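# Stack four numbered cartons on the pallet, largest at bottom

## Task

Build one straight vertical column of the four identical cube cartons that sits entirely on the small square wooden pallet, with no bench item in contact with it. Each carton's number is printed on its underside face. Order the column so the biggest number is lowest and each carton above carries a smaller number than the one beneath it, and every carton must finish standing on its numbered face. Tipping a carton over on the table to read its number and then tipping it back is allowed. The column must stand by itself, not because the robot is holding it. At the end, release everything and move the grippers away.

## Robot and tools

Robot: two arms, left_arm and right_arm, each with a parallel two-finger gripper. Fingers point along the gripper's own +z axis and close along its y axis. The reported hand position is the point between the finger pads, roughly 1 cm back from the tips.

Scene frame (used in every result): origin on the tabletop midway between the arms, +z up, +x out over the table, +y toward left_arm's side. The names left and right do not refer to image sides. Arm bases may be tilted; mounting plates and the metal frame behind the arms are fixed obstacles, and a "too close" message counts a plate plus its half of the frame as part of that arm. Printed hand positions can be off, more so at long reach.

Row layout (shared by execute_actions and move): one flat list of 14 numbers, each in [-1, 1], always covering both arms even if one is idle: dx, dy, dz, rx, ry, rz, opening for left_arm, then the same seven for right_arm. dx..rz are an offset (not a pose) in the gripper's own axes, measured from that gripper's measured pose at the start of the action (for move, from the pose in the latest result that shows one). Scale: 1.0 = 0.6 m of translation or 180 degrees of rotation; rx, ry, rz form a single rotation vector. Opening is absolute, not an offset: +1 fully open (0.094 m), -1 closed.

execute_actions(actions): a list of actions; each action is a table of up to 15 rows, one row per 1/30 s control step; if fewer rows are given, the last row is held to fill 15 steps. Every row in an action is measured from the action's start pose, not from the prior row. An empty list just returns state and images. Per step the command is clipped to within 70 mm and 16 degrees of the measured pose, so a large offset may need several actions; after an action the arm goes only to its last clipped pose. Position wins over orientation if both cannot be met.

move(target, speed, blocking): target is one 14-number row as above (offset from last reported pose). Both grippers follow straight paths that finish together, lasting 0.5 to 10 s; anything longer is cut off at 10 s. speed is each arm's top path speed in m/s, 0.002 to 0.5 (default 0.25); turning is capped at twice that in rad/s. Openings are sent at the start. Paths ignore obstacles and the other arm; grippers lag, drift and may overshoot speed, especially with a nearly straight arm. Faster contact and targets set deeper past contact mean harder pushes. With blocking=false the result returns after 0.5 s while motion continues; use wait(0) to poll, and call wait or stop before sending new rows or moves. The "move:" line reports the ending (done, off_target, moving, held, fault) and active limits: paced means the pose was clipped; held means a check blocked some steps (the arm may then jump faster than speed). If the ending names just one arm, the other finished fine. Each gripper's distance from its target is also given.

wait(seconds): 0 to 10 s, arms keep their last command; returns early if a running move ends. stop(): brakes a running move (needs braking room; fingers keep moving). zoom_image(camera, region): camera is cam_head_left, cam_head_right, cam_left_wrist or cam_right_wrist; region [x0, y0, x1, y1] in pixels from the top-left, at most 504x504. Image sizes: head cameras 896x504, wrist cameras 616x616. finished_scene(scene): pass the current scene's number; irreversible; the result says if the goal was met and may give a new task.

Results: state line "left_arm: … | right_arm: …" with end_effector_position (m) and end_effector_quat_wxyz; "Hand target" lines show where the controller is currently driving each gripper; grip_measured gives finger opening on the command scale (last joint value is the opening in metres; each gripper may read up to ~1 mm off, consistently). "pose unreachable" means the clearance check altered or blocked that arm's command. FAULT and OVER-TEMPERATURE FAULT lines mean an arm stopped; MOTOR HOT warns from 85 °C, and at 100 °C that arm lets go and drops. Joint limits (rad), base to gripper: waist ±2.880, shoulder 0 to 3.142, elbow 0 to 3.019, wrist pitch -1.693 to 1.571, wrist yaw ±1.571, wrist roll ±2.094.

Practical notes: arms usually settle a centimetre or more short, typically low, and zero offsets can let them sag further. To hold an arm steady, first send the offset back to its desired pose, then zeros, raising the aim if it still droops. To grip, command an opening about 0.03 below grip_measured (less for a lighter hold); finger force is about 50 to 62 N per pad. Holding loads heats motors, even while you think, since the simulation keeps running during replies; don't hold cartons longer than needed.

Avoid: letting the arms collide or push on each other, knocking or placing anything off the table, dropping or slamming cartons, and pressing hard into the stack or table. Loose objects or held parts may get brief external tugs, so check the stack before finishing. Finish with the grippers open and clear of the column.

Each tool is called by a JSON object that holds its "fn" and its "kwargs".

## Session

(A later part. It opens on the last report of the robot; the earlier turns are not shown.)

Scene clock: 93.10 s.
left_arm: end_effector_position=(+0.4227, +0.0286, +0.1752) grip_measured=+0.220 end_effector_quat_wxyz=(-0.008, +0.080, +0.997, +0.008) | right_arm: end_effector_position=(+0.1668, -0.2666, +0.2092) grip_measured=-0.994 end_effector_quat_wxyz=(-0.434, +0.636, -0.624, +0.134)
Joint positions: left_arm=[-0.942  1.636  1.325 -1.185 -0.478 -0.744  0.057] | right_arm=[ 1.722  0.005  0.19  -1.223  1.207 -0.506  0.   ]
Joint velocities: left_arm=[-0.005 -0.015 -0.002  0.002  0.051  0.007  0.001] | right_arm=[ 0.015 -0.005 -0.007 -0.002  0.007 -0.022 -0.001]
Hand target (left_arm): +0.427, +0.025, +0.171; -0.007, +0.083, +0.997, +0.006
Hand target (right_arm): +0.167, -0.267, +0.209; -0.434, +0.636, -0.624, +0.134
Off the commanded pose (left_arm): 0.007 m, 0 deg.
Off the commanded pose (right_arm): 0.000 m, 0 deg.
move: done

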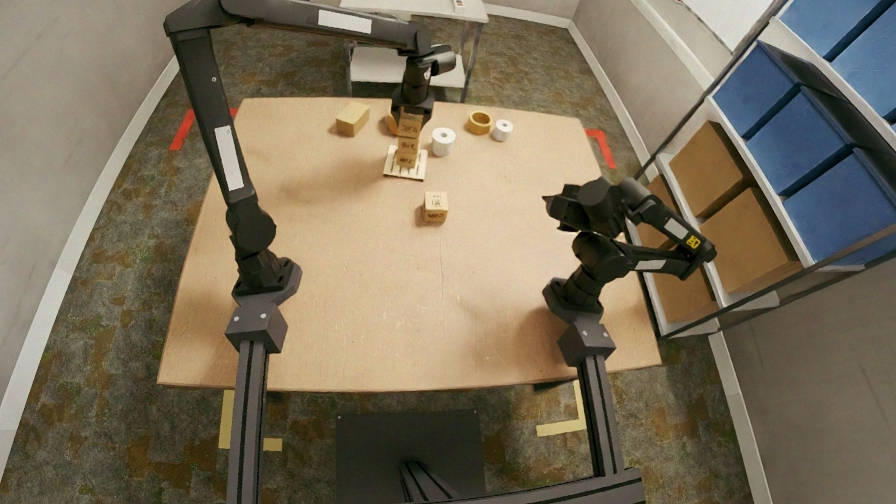

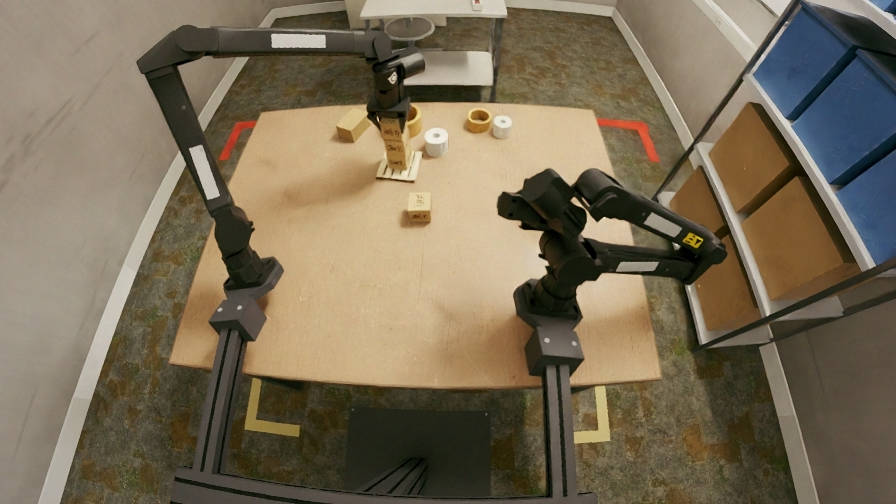

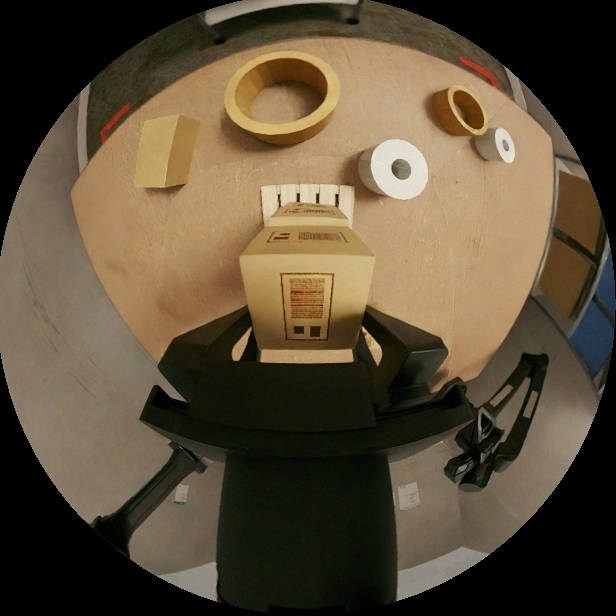

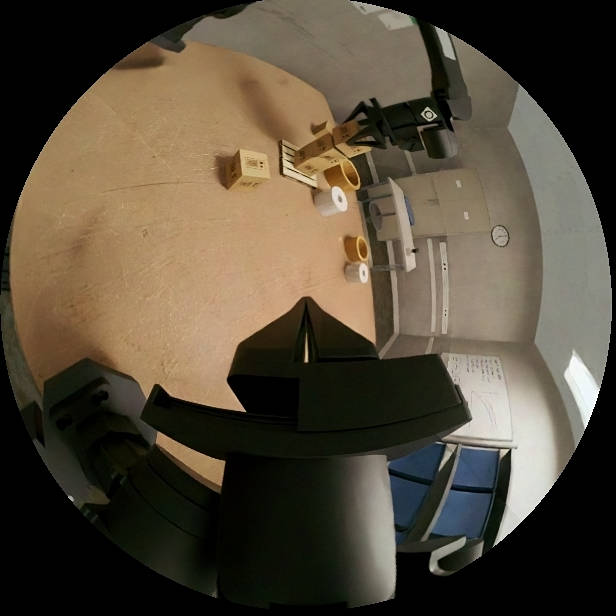

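{"fn": "move", "kwargs": {"target": [-0.004,-0.003,0.028,0,0,0,0.17,0,0,0,0,0,0,-1], "speed": 0.02}}

{"fn": "move", "kwargs": {"target": [0,0,0,0,0,0,1,0,0,0,0,0,0,-1]}}

{"fn": "move", "kwargs": {"target": [-0.008,-0.01,-0.13,0,0,0,1,0,0,0,0,0,0,-1], "speed": 0.15}}

{"fn": "move", "kwargs": {"target": [0.275,-0.175,0,0.012,-0.011,-0.057,1,0,0,0,0,0,0,-1]}}

{"fn": "move", "kwargs": {"target": [0,0,0.17,0,0,0,1,0,0,0,0,0,0,-1], "speed": 0.15}}

Scene clock: 94.63 s.
left_arm: end_effector_position=(+0.4232, +0.0286, +0.1673) grip_measured=+0.220 end_effector_quat_wxyz=(-0.005, +0.077, +0.997, +0.005) | right_arm: end_effector_position=(+0.1668, -0.2666, +0.2092) grip_measured=-0.994 end_effector_quat_wxyz=(-0.434, +0.636, -0.624, +0.134)
Joint positions: left_arm=[-0.934  1.639  1.309 -1.153 -0.478 -0.738  0.057] | right_arm=[ 1.722  0.005  0.19  -1.223  1.207 -0.506  0.   ]
Joint velocities: left_arm=[-0.015 -0.005  0.007  0.007  0.037 -0.051  0.   ] | right_arm=[-0.005 -0.005  0.012  0.002 -0.007  0.051  0.001]
Hand target (left_arm): +0.425, +0.027, +0.158; -0.008, +0.080, +0.997, +0.008
Hand target (right_arm): +0.167, -0.267, +0.209; -0.434, +0.636, -0.624, +0.134
Off the commanded pose (left_arm): 0.009 m, 1 deg.
Off the commanded pose (right_arm): 0.000 m, 0 deg.
move: done

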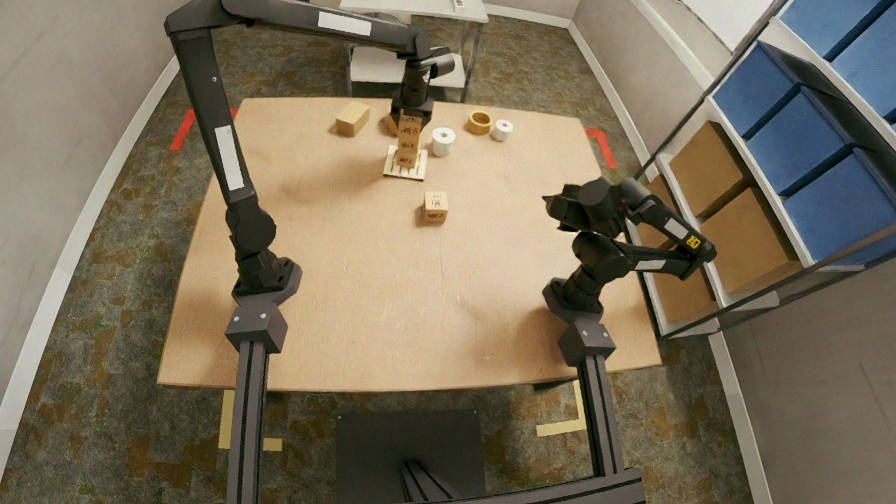

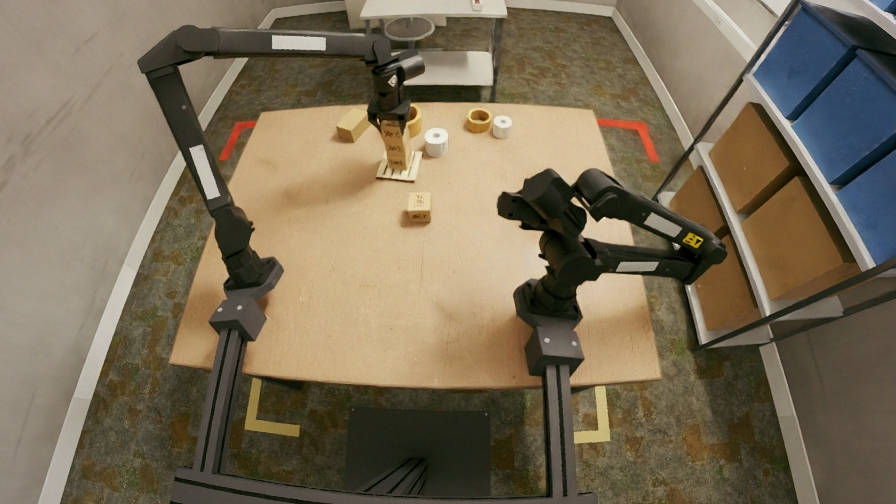

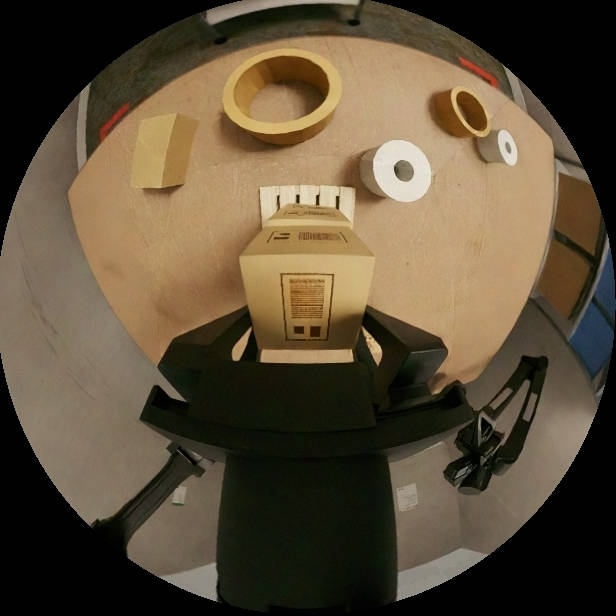

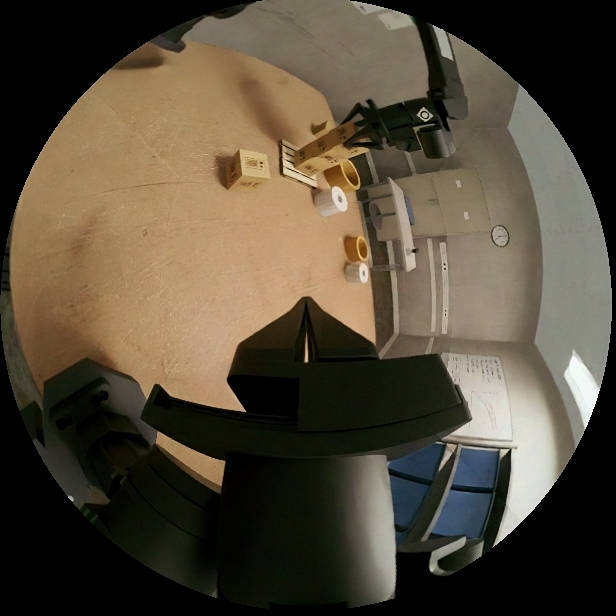

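Scene clock: 95.13 s.
left_arm: end_effector_position=(+0.4232, +0.0286, +0.1673) grip_measured=+1.000 end_effector_quat_wxyz=(-0.005, +0.077, +0.997, +0.005) | right_arm: end_effector_position=(+0.1668, -0.2666, +0.2092) grip_measured=-0.994 end_effector_quat_wxyz=(-0.434, +0.636, -0.624, +0.134)
Joint positions: left_arm=[-0.934  1.639  1.309 -1.153 -0.478 -0.738  0.094] | right_arm=[ 1.722  0.005  0.19  -1.223  1.207 -0.506  0.   ]
Joint velocities: left_arm=[-0.005 -0.015  0.007 -0.007  0.066 -0.066  0.   ] | right_arm=[-0.005 -0.024 -0.012 -0.002  0.037 -0.007  0.   ]
Hand target (left_arm): +0.423, +0.029, +0.167; -0.005, +0.077, +0.997, +0.005
Hand target (right_arm): +0.167, -0.267, +0.209; -0.434, +0.636, -0.624, +0.134
Off the commanded pose (left_arm): 0.000 m, 0 deg.
Off the commanded pose (right_arm): 0.000 m, 0 deg.
move: done

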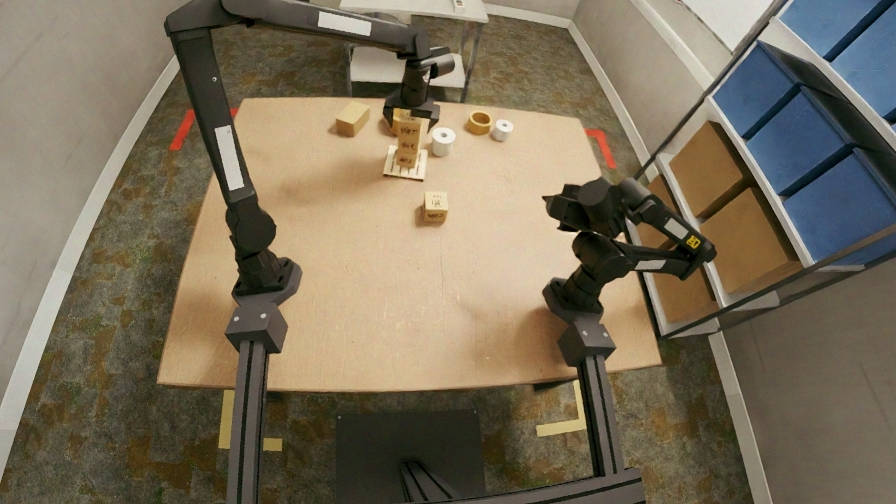

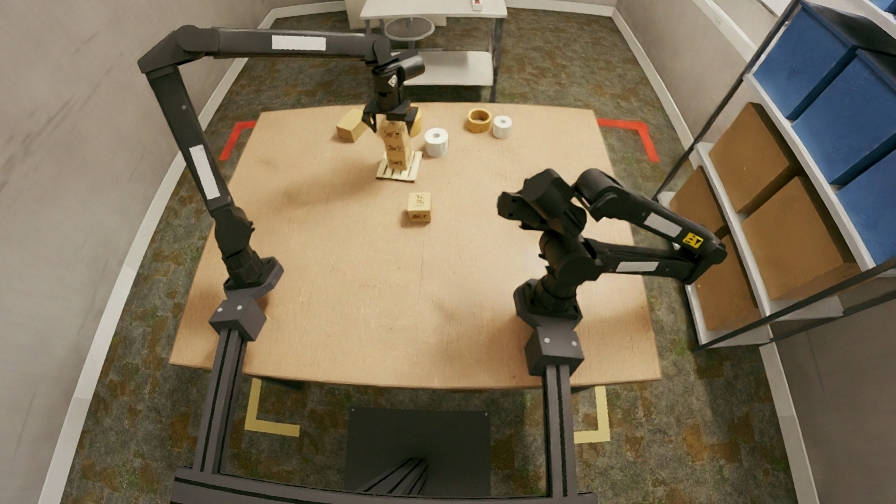

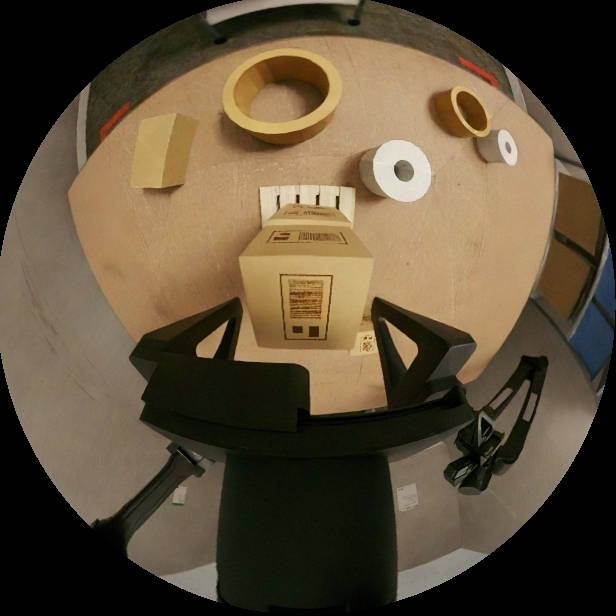

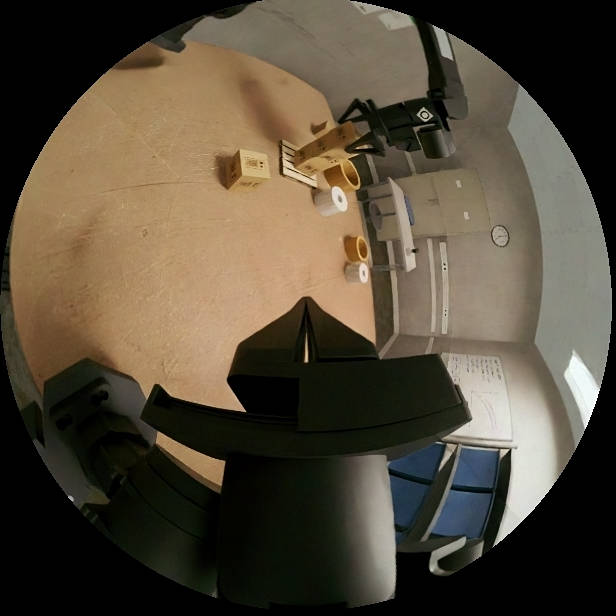

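Scene clock: 96.10 s.
left_arm: end_effector_position=(+0.4169, +0.0251, +0.2275) grip_measured=+1.000 end_effector_quat_wxyz=(-0.017, +0.090, +0.996, +0.018) | right_arm: end_effector_position=(+0.1668, -0.2666, +0.2092) grip_measured=-0.994 end_effector_quat_wxyz=(-0.434, +0.636, -0.624, +0.134)
Joint positions: left_arm=[-1.004  1.621  1.424 -1.363 -0.48  -0.81   0.094] | right_arm=[ 1.722  0.005  0.19  -1.223  1.207 -0.506  0.   ]
Joint velocities: left_arm=[ 0.005 -0.015  0.012 -0.012  0.022 -0.051  0.   ] | right_arm=[-0.005 -0.015 -0.002 -0.007 -0.007 -0.007 -0.   ]
Hand target (left_arm): +0.427, +0.022, +0.245; -0.004, +0.077, +0.997, +0.005
Hand target (right_arm): +0.167, -0.267, +0.209; -0.434, +0.636, -0.624, +0.134
Off the commanded pose (left_arm): 0.021 m, 3 deg.
Off the commanded pose (right_arm): 0.000 m, 0 deg.
move: off_target (left_arm)

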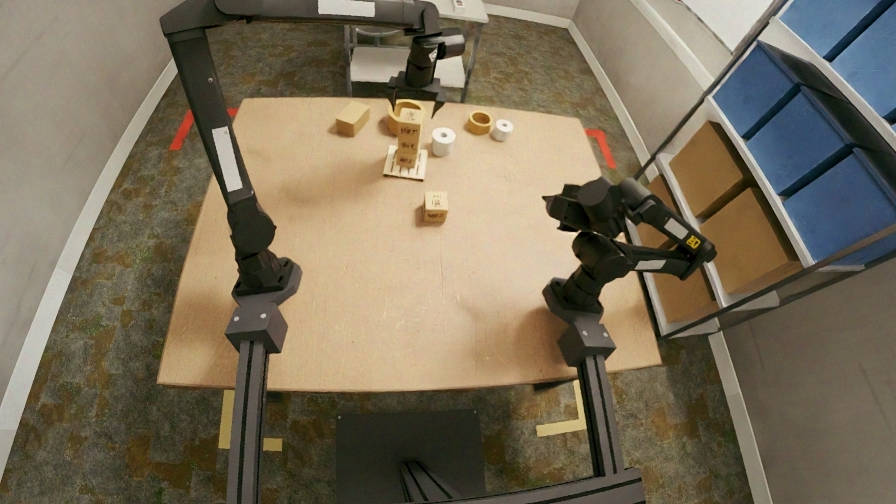

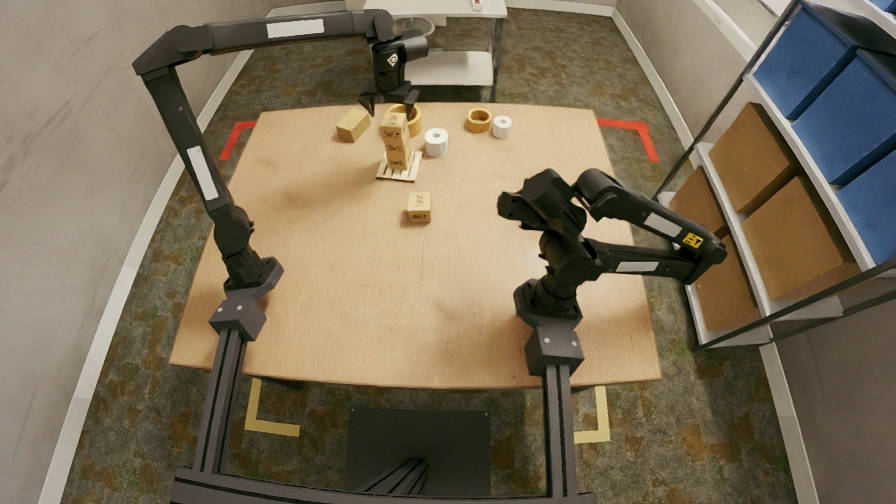

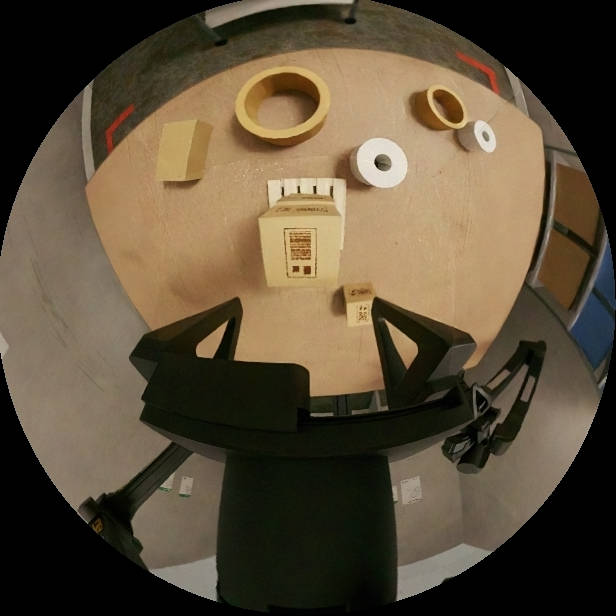

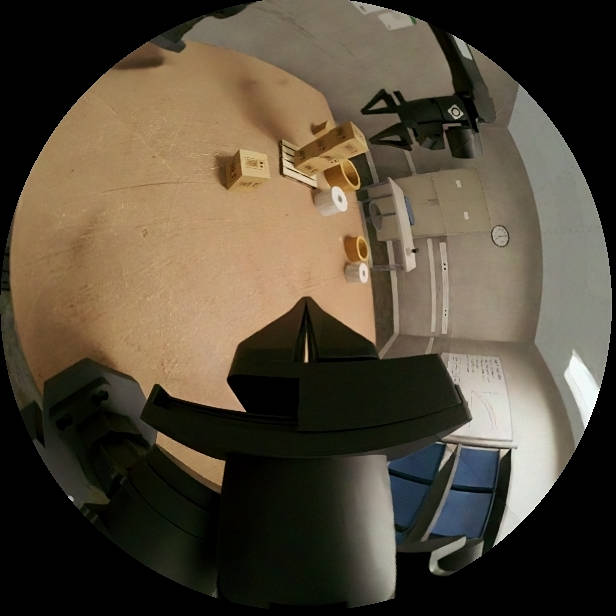

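Scene clock: 97.53 s.
left_arm: end_effector_position=(+0.2343, -0.0454, +0.2330) grip_measured=+1.000 end_effector_quat_wxyz=(+0.003, +0.012, +1.000, +0.001) | right_arm: end_effector_position=(+0.1668, -0.2666, +0.2092) grip_measured=-0.994 end_effector_quat_wxyz=(-0.434, +0.636, -0.624, +0.134)
Joint positions: left_arm=[-1.382  1.677  1.253 -1.278 -0.478 -1.366  0.094] | right_arm=[ 1.722  0.005  0.19  -1.223  1.207 -0.506  0.   ]
Joint velocities: left_arm=[ 0.005  0.005  0.012  0.002  0.022 -0.022  0.   ] | right_arm=[-0.015 -0.005 -0.012 -0.007 -0.066 -0.037  0.001]
Hand target (left_arm): +0.236, -0.049, +0.230; +0.003, +0.000, +1.000, -0.000
Hand target (right_arm): +0.167, -0.267, +0.209; -0.434, +0.636, -0.624, +0.134
Off the commanded pose (left_arm): 0.005 m, 1 deg.
Off the commanded pose (right_arm): 0.000 m, 0 deg.
move: done

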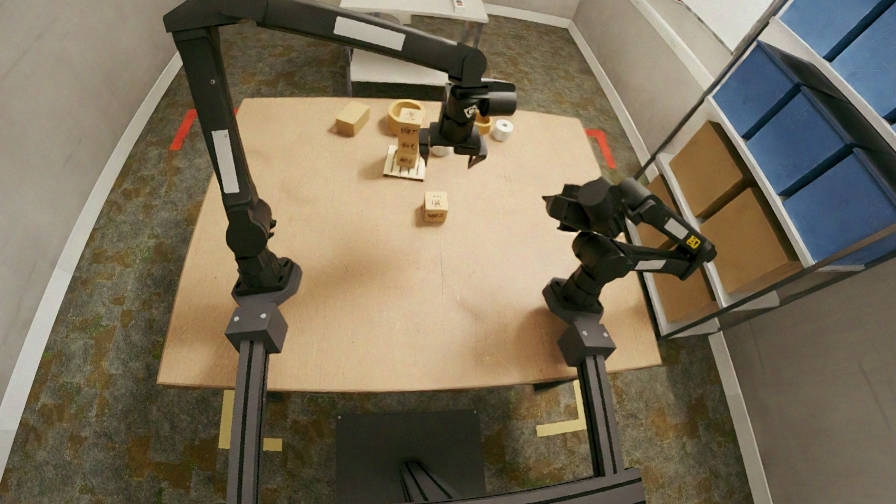

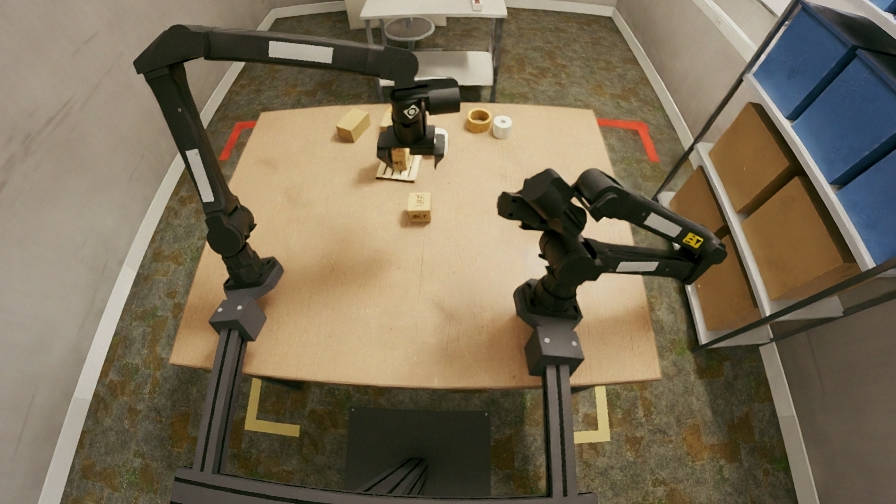

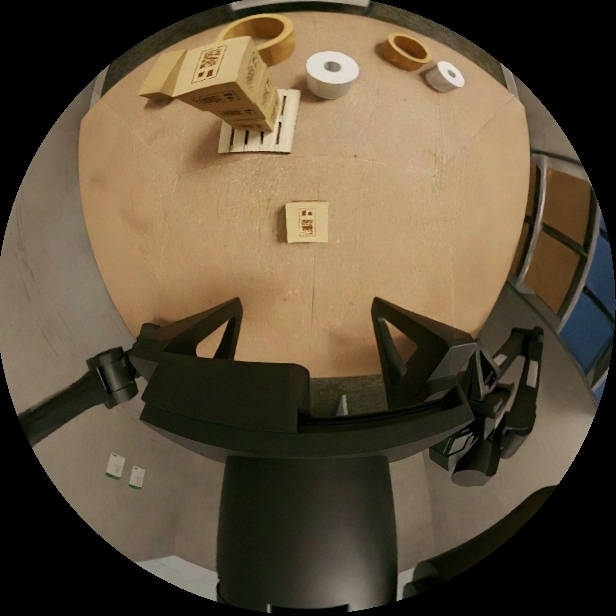

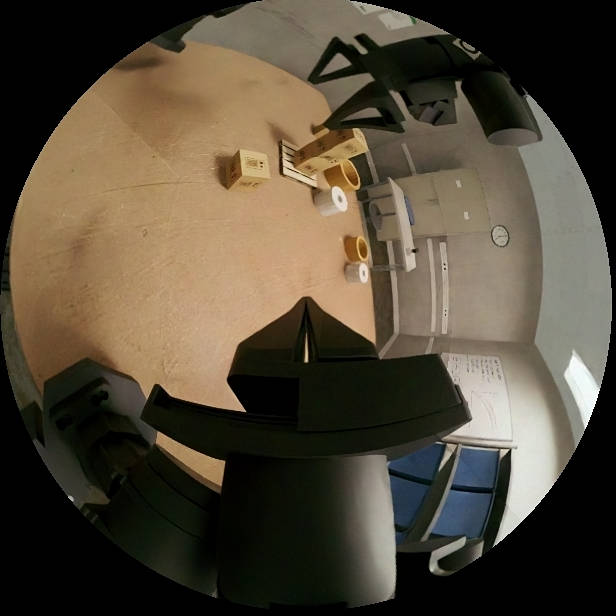

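Scene clock: 98.63 s.
left_arm: end_effector_position=(+0.2321, -0.0428, +0.1341) grip_measured=+1.000 end_effector_quat_wxyz=(+0.001, +0.008, +1.000, +0.003) | right_arm: end_effector_position=(+0.1668, -0.2666, +0.2092) grip_measured=-0.994 end_effector_quat_wxyz=(-0.434, +0.636, -0.624, +0.134)
Joint positions: left_arm=[-1.285  1.762  1.103 -0.997 -0.484 -1.267  0.094] | right_arm=[ 1.722  0.005  0.19  -1.223  1.207 -0.506  0.   ]
Joint velocities: left_arm=[-0.015  0.005 -0.007  0.002 -0.066  0.051  0.   ] | right_arm=[-0.005 -0.005 -0.012  0.007 -0.022  0.022 -0.001]
Hand target (left_arm): +0.235, -0.046, +0.131; +0.003, +0.012, +1.000, +0.001
Hand target (right_arm): +0.167, -0.267, +0.209; -0.434, +0.636, -0.624, +0.134
Off the commanded pose (left_arm): 0.005 m, 1 deg.
Off the commanded pose (right_arm): 0.000 m, 0 deg.
move: done

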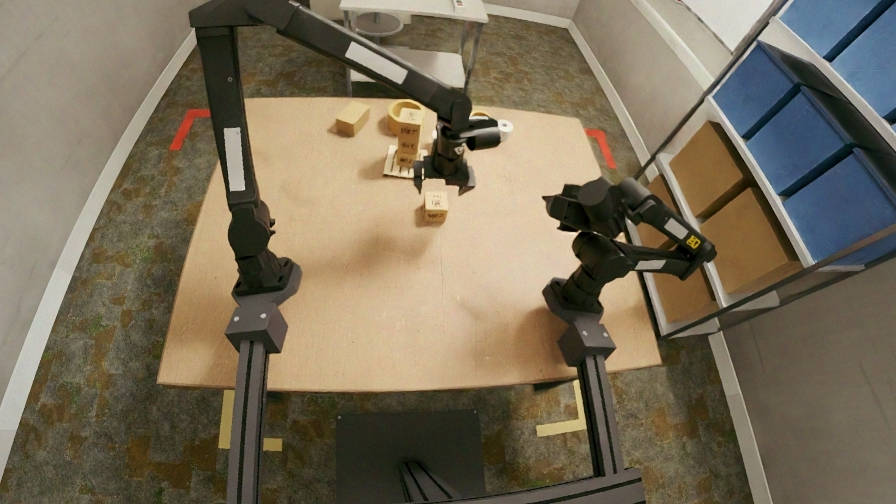

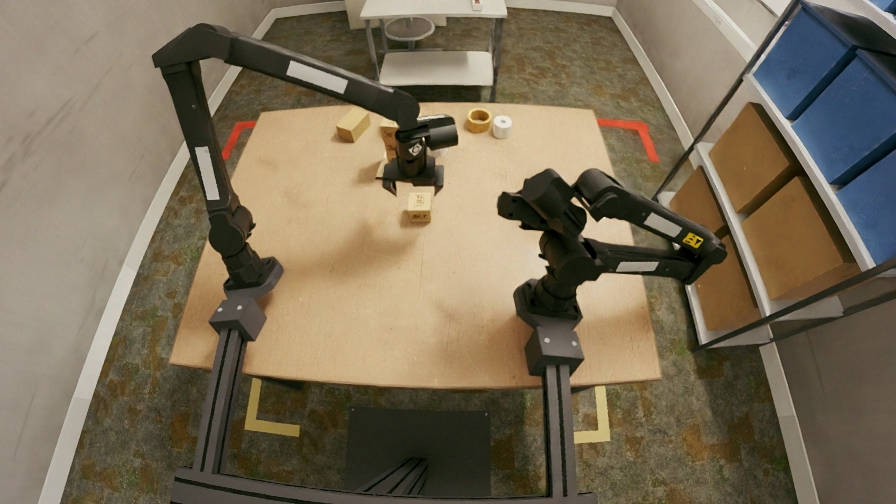

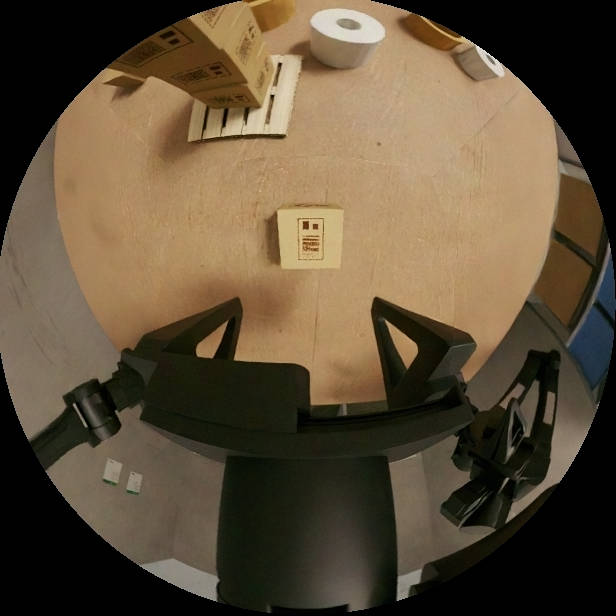

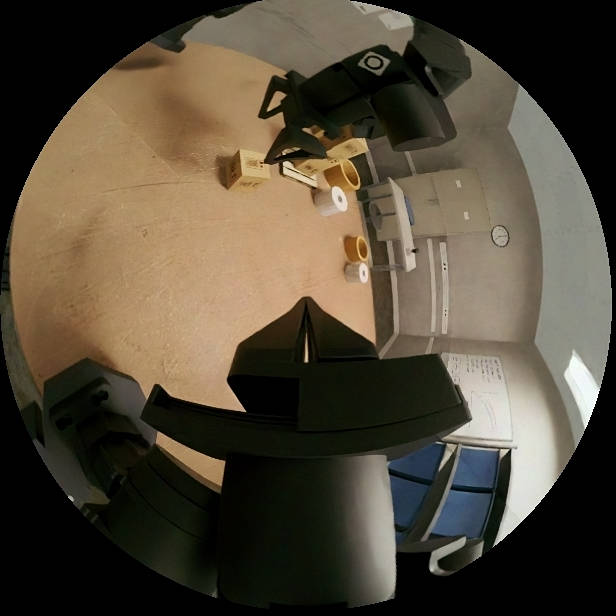

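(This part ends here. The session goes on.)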